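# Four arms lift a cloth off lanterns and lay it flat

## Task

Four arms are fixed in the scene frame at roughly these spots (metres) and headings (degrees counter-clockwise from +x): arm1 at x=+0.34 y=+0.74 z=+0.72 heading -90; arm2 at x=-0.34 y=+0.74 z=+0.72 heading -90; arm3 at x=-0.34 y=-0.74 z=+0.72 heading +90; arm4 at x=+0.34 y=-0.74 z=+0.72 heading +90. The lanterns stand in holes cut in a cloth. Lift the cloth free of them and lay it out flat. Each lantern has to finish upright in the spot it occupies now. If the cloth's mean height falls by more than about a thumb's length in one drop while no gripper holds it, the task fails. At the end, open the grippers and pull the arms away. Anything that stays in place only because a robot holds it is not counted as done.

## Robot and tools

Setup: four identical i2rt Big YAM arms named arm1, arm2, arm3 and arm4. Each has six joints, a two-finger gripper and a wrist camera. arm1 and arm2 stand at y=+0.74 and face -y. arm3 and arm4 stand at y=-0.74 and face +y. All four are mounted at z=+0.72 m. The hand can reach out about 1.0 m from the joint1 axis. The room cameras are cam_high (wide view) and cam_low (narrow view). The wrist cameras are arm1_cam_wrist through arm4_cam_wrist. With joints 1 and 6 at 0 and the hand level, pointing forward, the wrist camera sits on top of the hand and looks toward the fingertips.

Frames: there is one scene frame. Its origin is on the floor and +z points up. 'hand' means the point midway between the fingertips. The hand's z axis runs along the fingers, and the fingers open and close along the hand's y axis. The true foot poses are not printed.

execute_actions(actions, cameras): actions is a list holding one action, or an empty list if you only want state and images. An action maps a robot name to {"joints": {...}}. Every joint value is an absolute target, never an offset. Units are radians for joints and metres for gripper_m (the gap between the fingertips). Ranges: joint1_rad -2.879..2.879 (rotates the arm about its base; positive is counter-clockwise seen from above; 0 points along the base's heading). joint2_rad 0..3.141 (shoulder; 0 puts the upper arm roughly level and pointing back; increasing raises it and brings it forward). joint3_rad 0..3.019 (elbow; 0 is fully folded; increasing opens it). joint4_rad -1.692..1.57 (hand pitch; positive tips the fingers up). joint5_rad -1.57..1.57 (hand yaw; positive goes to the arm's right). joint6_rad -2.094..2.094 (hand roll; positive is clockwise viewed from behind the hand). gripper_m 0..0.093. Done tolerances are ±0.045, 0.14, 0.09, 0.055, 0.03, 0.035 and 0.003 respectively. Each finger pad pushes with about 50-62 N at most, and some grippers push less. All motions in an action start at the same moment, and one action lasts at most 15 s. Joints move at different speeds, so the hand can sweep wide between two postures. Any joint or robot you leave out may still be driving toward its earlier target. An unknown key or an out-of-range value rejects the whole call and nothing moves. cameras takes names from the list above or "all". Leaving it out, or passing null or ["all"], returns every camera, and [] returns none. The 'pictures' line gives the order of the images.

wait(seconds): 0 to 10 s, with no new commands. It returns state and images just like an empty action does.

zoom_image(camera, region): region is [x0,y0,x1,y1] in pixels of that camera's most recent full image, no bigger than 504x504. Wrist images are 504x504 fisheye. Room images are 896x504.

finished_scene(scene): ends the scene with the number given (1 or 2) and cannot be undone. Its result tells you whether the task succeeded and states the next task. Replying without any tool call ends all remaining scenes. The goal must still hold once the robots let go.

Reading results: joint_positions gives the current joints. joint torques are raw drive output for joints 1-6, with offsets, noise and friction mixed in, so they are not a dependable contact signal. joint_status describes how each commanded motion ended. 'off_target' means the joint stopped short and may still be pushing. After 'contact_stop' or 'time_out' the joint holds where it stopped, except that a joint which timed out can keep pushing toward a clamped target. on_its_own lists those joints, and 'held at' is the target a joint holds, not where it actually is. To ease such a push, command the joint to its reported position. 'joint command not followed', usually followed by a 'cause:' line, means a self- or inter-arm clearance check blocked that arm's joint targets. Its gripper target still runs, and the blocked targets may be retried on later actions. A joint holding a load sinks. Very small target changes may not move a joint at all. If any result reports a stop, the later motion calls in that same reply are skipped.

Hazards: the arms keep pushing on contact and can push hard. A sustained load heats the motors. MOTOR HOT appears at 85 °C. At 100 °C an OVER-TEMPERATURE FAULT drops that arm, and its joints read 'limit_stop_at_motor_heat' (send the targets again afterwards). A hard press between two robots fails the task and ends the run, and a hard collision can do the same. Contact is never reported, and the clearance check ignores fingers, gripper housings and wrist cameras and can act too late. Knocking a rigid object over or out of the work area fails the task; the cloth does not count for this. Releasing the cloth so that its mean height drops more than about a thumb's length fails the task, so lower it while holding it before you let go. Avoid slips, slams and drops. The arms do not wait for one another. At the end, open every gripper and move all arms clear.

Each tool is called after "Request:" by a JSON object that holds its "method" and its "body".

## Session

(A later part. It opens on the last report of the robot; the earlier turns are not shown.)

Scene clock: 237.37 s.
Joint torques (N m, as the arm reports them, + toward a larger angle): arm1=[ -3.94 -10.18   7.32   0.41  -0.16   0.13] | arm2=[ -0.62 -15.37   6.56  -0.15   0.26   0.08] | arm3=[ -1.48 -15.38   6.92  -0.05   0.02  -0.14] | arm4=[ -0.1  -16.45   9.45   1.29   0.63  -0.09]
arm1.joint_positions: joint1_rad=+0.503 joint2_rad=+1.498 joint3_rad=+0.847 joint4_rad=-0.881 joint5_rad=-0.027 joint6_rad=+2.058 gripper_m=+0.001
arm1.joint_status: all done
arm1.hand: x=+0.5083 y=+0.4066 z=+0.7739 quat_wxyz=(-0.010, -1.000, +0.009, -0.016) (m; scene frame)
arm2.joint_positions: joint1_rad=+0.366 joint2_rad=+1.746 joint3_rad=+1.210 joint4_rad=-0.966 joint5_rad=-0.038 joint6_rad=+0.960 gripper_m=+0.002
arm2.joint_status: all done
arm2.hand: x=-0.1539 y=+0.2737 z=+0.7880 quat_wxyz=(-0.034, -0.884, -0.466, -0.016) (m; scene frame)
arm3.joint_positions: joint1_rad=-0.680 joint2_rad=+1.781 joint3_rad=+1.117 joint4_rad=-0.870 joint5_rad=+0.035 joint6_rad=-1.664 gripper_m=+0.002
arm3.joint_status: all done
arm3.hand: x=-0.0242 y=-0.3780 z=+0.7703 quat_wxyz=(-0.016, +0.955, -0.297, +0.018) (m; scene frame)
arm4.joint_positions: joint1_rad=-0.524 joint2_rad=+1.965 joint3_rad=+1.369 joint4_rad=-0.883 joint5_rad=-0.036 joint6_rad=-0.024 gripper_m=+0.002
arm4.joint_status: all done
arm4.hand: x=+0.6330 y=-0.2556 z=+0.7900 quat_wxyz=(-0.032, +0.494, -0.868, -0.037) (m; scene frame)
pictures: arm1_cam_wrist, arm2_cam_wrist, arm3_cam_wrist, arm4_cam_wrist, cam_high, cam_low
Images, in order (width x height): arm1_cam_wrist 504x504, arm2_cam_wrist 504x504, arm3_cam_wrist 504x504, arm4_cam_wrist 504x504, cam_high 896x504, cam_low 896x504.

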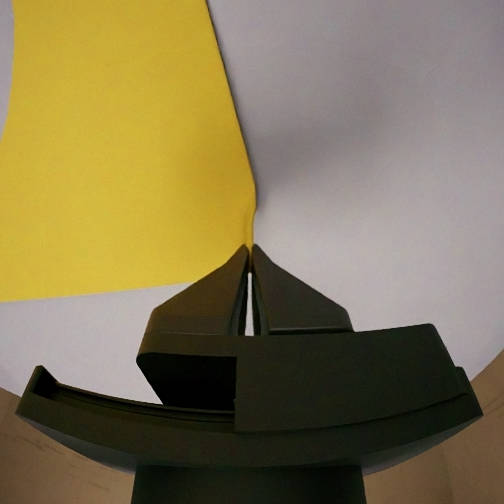

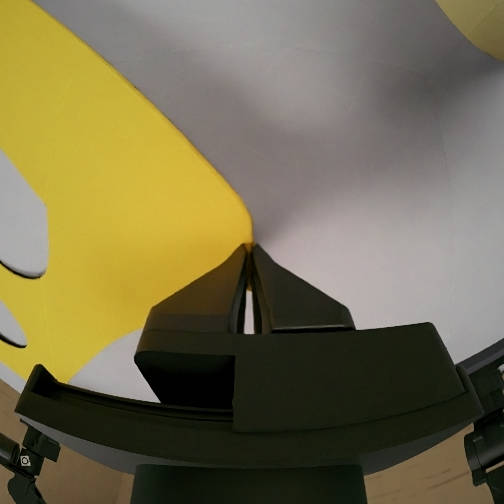

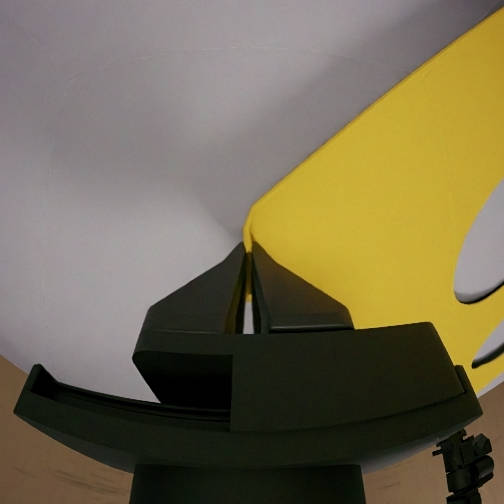

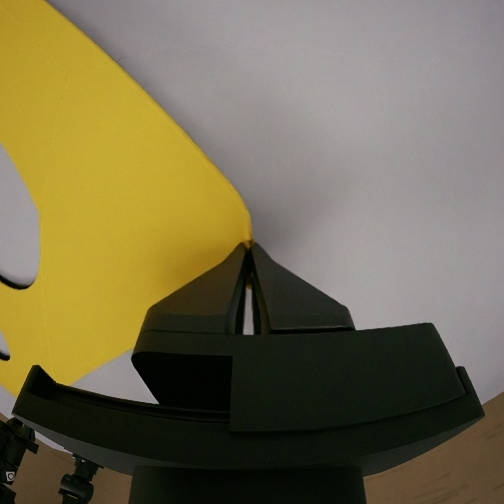

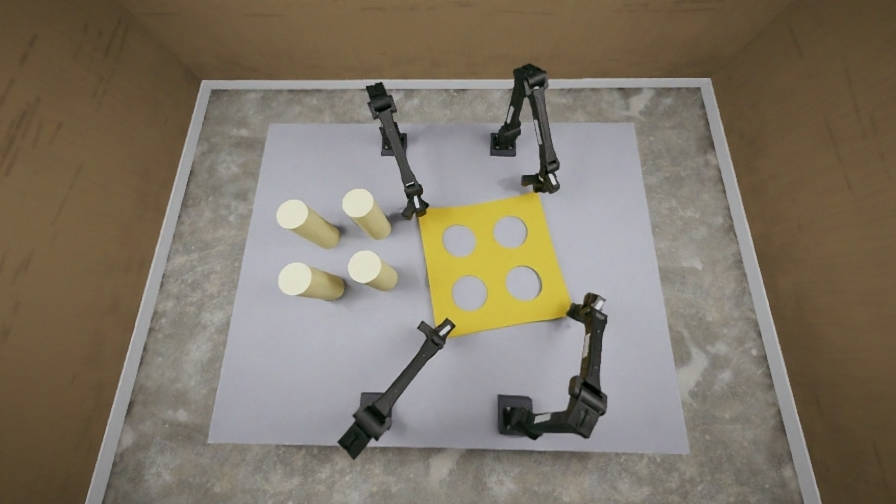

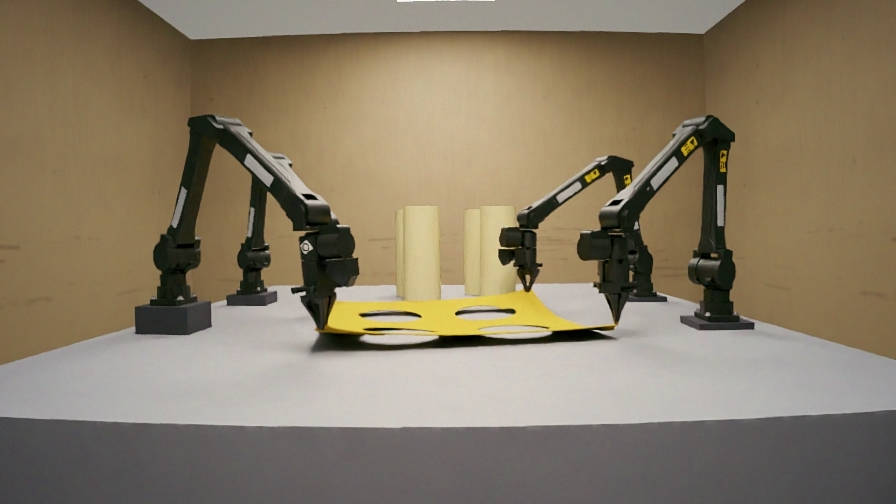

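Request:
{"method": "execute_actions", "body": {"actions": [{"arm1":{"joints":{"joint2_rad":1.550,"joint4_rad":-0.864}},"arm2":{"joints":{"joint2_rad":1.826,"joint3_rad":1.218}},"arm3":{"joints":{"joint2_rad":1.830,"joint4_rad":-0.852}},"arm4":{"joints":{"joint2_rad":2.028}}}]}}

Scene clock: 241.97 s.
Joint torques (N m, as the arm reports them, + toward a larger angle): arm1=[-3.94 -9.61  7.12  0.19 -0.14  0.14] | arm2=[ -0.72 -15.32   7.12  -0.43   0.24   0.08] | arm3=[ -1.45 -13.84   6.79  -0.15   0.07  -0.14] | arm4=[ -0.14 -16.28   9.24   0.98   0.63  -0.09]
arm1.joint_positions: joint1_rad=+0.503 joint2_rad=+1.550 joint3_rad=+0.847 joint4_rad=-0.861 joint5_rad=-0.027 joint6_rad=+2.058 gripper_m=+0.001
arm1.joint_status: all done
arm1.hand: x=+0.5079 y=+0.4071 z=+0.7555 quat_wxyz=(+0.004, -1.000, +0.010, -0.009) (m; scene frame)
arm2.joint_positions: joint1_rad=+0.366 joint2_rad=+1.813 joint3_rad=+1.210 joint4_rad=-0.963 joint5_rad=-0.037 joint6_rad=+0.960 gripper_m=+0.002
arm2.joint_status: all done
arm2.hand: x=-0.1559 y=+0.2790 z=+0.7565 quat_wxyz=(-0.003, -0.885, -0.466, -0.019) (m; scene frame)
arm3.joint_positions: joint1_rad=-0.680 joint2_rad=+1.820 joint3_rad=+1.117 joint4_rad=-0.848 joint5_rad=+0.034 joint6_rad=-1.664 gripper_m=+0.002
arm3.joint_status: all done
arm3.hand: x=-0.0246 y=-0.3777 z=+0.7524 quat_wxyz=(-0.008, +0.955, -0.297, +0.014) (m; scene frame)
arm4.joint_positions: joint1_rad=-0.524 joint2_rad=+2.021 joint3_rad=+1.369 joint4_rad=-0.876 joint5_rad=-0.036 joint6_rad=-0.024 gripper_m=+0.002
arm4.joint_status: all done
arm4.hand: x=+0.6294 y=-0.2614 z=+0.7596 quat_wxyz=(-0.010, +0.494, -0.869, -0.026) (m; scene frame)
pictures: arm1_cam_wrist, arm2_cam_wrist, arm3_cam_wrist, arm4_cam_wrist, cam_high, cam_low
Images, in order (width x height): arm1_cam_wrist 504x504, arm2_cam_wrist 504x504, arm3_cam_wrist 504x504, arm4_cam_wrist 504x504, cam_high 896x504, cam_low 896x504.

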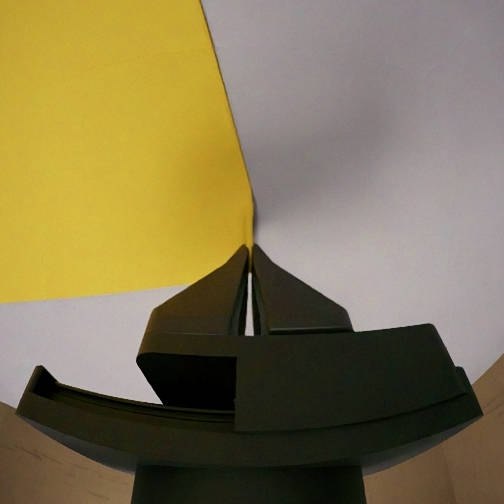

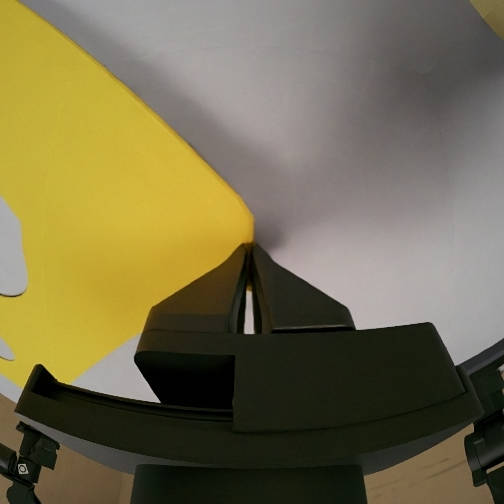

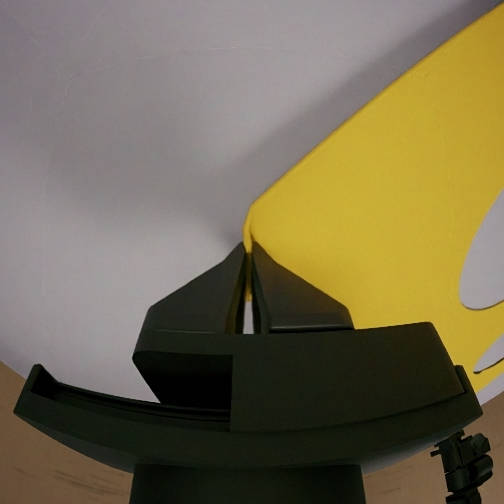

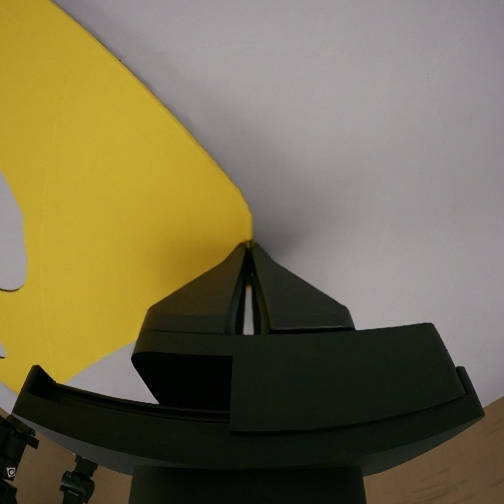

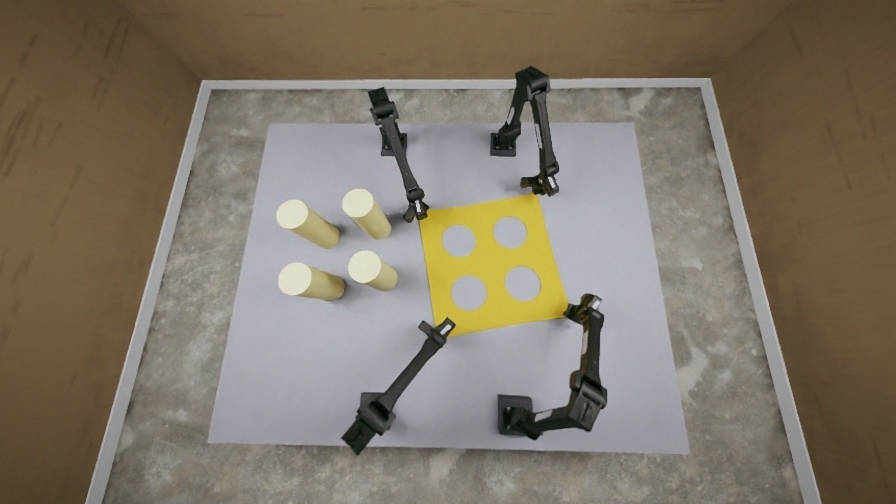

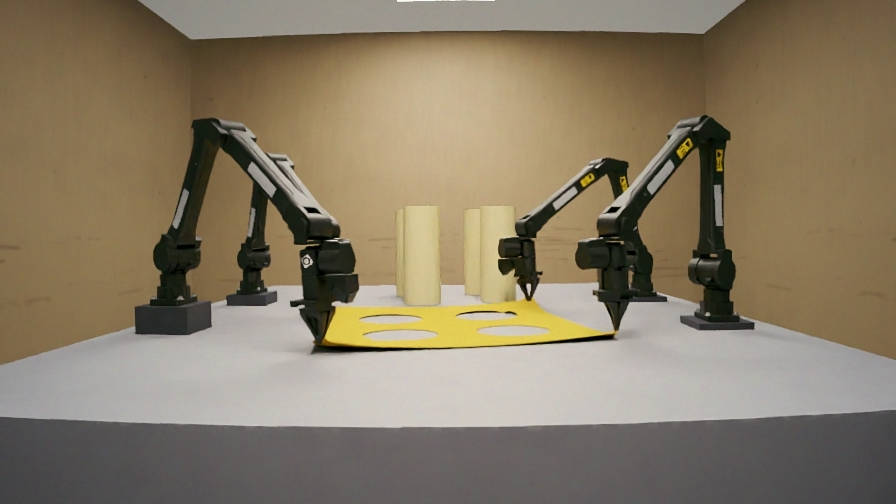

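Request:
{"method": "zoom_image", "body": {"camera": "arm3_cam_wrist", "region": [170, 150, 370, 350]}}

Request:
{"method": "zoom_image", "body": {"camera": "cam_low", "region": [280, 260, 680, 380]}}

Region (170, 150, 370, 350) of arm3_cam_wrist's 504x504 image, scaled by 2.520, with more detail than that image has.

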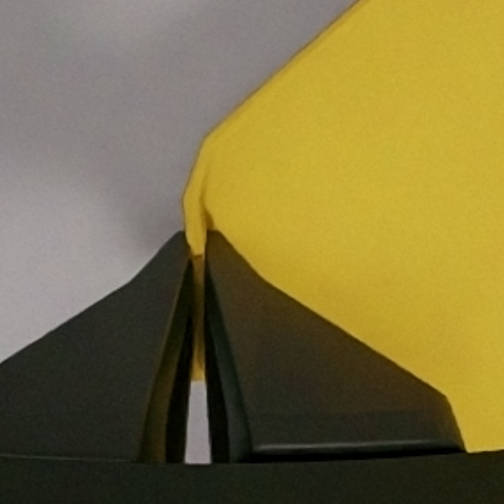

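Region (280, 260, 680, 380) of cam_low's 896x504 image, scaled by 1.260, with more detail than that image has; it fills the top 151 rows of this view, and the rest is white.

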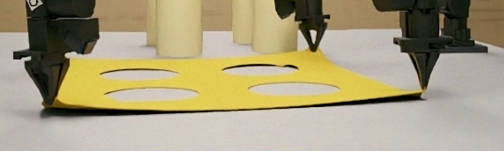

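Request:
{"method": "execute_actions", "body": {"actions": [{"arm1":{"joints":{"gripper_m":0.07}},"arm2":{"joints":{"gripper_m":0.07}},"arm3":{"joints":{"gripper_m":0.07}},"arm4":{"joints":{"gripper_m":0.07}}}]}}

Scene clock: 245.20 s.
Joint torques (N m, as the arm reports them, + toward a larger angle): arm1=[-4.43 -9.83  7.12  0.22 -0.06  0.12] | arm2=[ -0.43 -14.96   7.12  -0.2    0.12   0.08] | arm3=[ -1.48 -14.27   6.57  -0.01   0.07  -0.14] | arm4=[ -0.17 -17.1    9.2    1.03   0.16  -0.09]
arm1.joint_positions: joint1_rad=+0.509 joint2_rad=+1.550 joint3_rad=+0.847 joint4_rad=-0.861 joint5_rad=-0.030 joint6_rad=+2.058 gripper_m=+0.070
arm1.joint_status: all done
arm1.hand: x=+0.5100 y=+0.4083 z=+0.7555 quat_wxyz=(+0.005, -1.000, +0.007, -0.010) (m; scene frame)
arm2.joint_positions: joint1_rad=+0.362 joint2_rad=+1.813 joint3_rad=+1.210 joint4_rad=-0.968 joint5_rad=-0.034 joint6_rad=+0.960 gripper_m=+0.070
arm2.joint_status: all done
arm2.hand: x=-0.1586 y=+0.2793 z=+0.7565 quat_wxyz=(+0.000, -0.886, -0.464, -0.018) (m; scene frame)
arm3.joint_positions: joint1_rad=-0.680 joint2_rad=+1.821 joint3_rad=+1.117 joint4_rad=-0.848 joint5_rad=+0.034 joint6_rad=-1.664 gripper_m=+0.070
arm3.joint_status: all done
arm3.hand: x=-0.0245 y=-0.3778 z=+0.7522 quat_wxyz=(-0.008, +0.955, -0.297, +0.014) (m; scene frame)
arm4.joint_positions: joint1_rad=-0.530 joint2_rad=+2.021 joint3_rad=+1.369 joint4_rad=-0.876 joint5_rad=-0.025 joint6_rad=-0.024 gripper_m=+0.070
arm4.joint_status: all done
arm4.hand: x=+0.6339 y=-0.2642 z=+0.7596 quat_wxyz=(-0.013, +0.491, -0.871, -0.021) (m; scene frame)
pictures: arm1_cam_wrist, arm2_cam_wrist, arm3_cam_wrist, arm4_cam_wrist, cam_high, cam_low
Images, in order (width x height): arm1_cam_wrist 504x504, arm2_cam_wrist 504x504, arm3_cam_wrist 504x504, arm4_cam_wrist 504x504, cam_high 896x504, cam_low 896x504.

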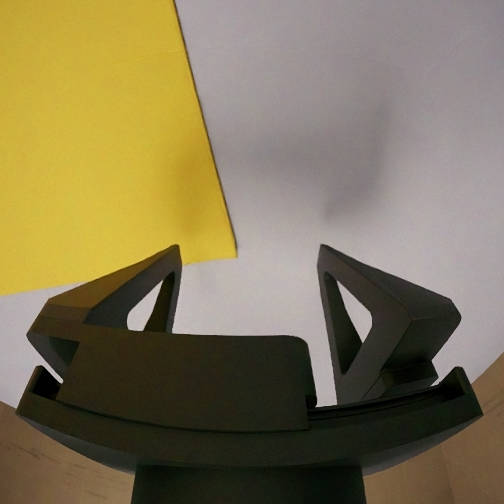

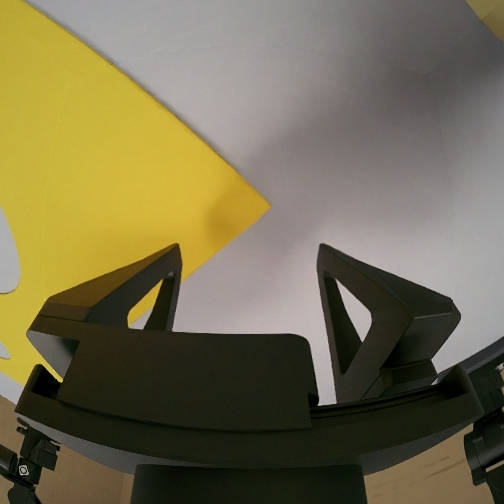

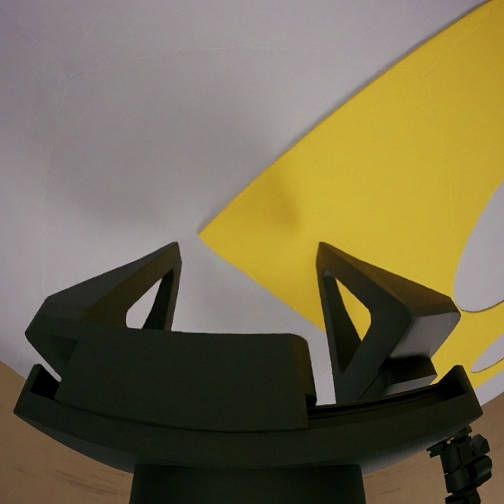

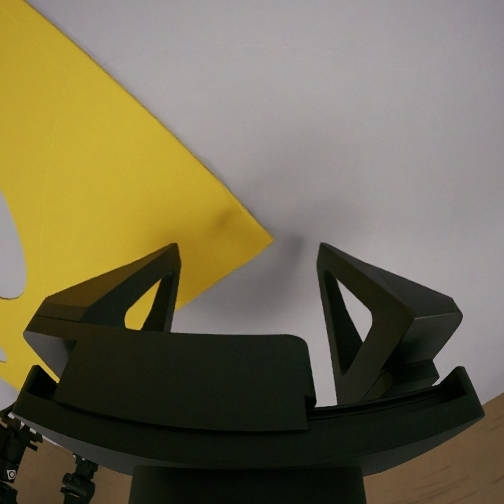

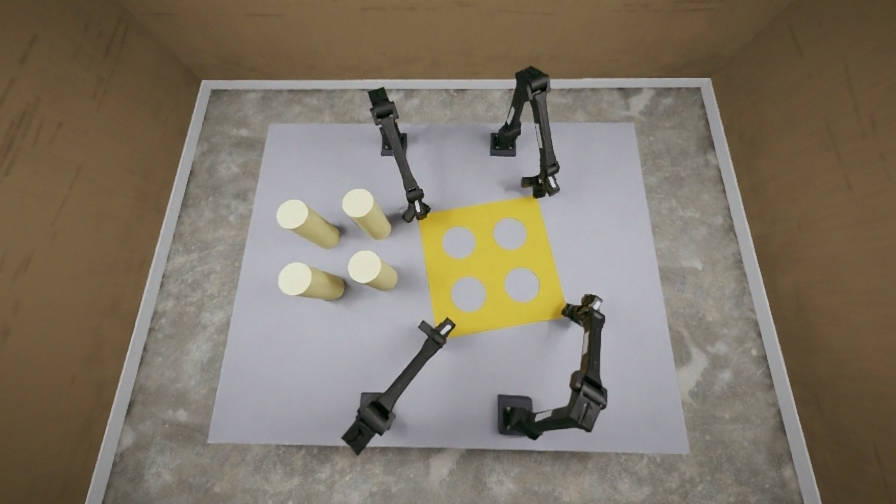

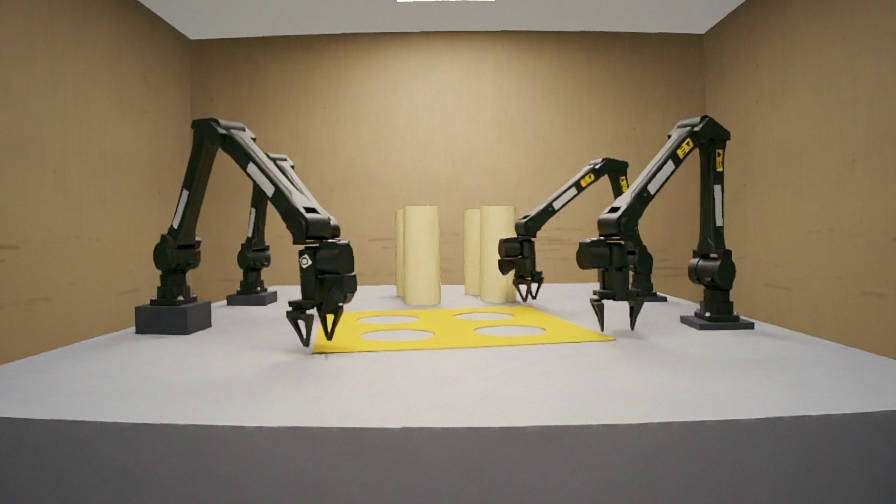

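Request:
{"method": "execute_actions", "body": {"actions": [{"arm1":{"joints":{"joint2_rad":0.6,"joint4_rad":-1.5}},"arm2":{"joints":{"joint2_rad":0.8,"joint4_rad":-1.6}},"arm3":{"joints":{"joint2_rad":0.8,"joint4_rad":-1.55}},"arm4":{"joints":{"joint2_rad":0.9,"joint4_rad":-1.55}}}], "cameras": ["cam_high","cam_low"]}}

Scene clock: 251.20 s.
Joint torques (N m, as the arm reports them, + toward a larger angle): arm1=[-4.36  1.32  9.46  0.63 -0.06  0.1 ] | arm2=[-0.45 -1.06  9.16  0.67  0.11  0.06] | arm3=[-1.61 -2.29  8.92  0.2   0.07 -0.11] | arm4=[ 0.19 -2.43  9.81  1.19  0.16 -0.1 ]
arm1.joint_positions: joint1_rad=+0.509 joint2_rad=+0.598 joint3_rad=+0.847 joint4_rad=-1.493 joint5_rad=-0.030 joint6_rad=+2.058 gripper_m=+0.070
arm1.joint_status: all done
arm1.hand: x=+0.4308 y=+0.5672 z=+1.0000 quat_wxyz=(-0.137, -0.987, +0.004, -0.084) (m; scene frame)
arm2.joint_positions: joint1_rad=+0.362 joint2_rad=+0.798 joint3_rad=+1.203 joint4_rad=-1.595 joint5_rad=-0.034 joint6_rad=+0.960 gripper_m=+0.070
arm2.joint_status: all done
arm2.hand: x=-0.2440 y=+0.5073 z=+1.1093 quat_wxyz=(-0.188, -0.869, -0.459, +0.006) (m; scene frame)
arm3.joint_positions: joint1_rad=-0.680 joint2_rad=+0.793 joint3_rad=+1.114 joint4_rad=-1.537 joint5_rad=+0.034 joint6_rad=-1.665 gripper_m=+0.070
arm3.joint_status: all done
arm3.hand: x=-0.1662 y=-0.5555 z=+1.1009 quat_wxyz=(-0.162, +0.938, -0.296, +0.078) (m; scene frame)
arm4.joint_positions: joint1_rad=-0.530 joint2_rad=+0.889 joint3_rad=+1.382 joint4_rad=-1.542 joint5_rad=-0.025 joint6_rad=-0.024 gripper_m=+0.070
arm4.joint_status: all done
arm4.hand: x=+0.4905 y=-0.4890 z=+1.2302 quat_wxyz=(-0.222, +0.477, -0.840, -0.132) (m; scene frame)
pictures: cam_high, cam_low
Images, in order (width x height): cam_high 896x504, cam_low 896x504.

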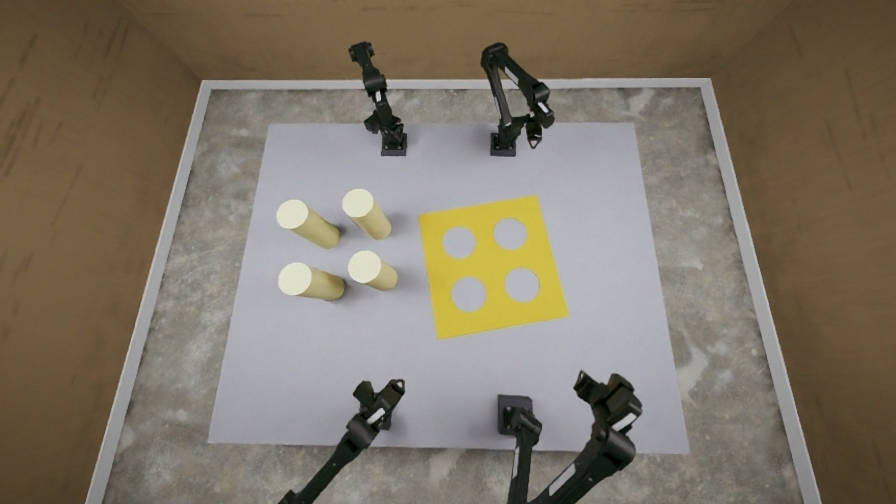

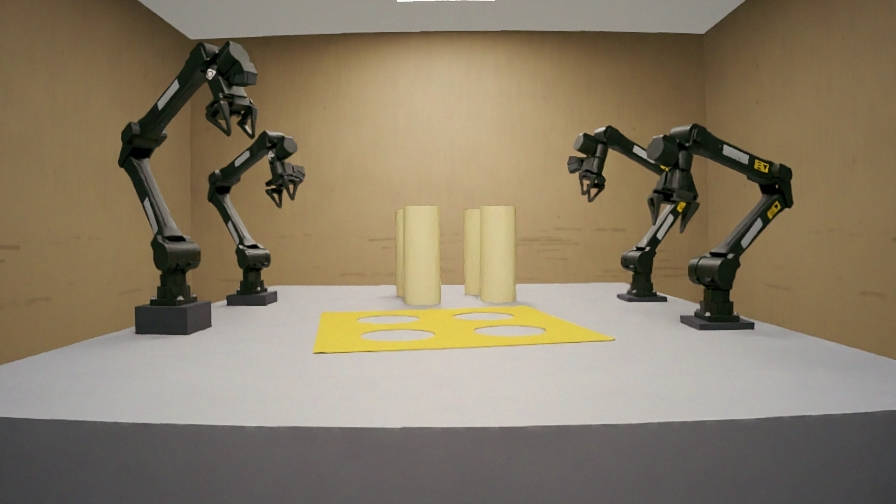

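The cloth is flat on the table, the four lanterns are upright where they started, and all arms are clear. I'll check the cloth up close before ending the scene.

Request:
{"method": "zoom_image", "body": {"camera": "cam_high", "region": [260, 170, 600, 360]}}

Region (260, 170, 600, 360) of cam_high's 896x504 image, scaled by 1.482, with more detail than that image has; it fills the top 282 rows of this view, and the rest is white.

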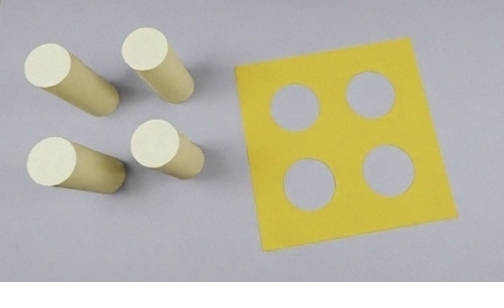

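Request:
{"method": "finished_scene", "body": {"scene": 1}}

The scene is finished: the task was done.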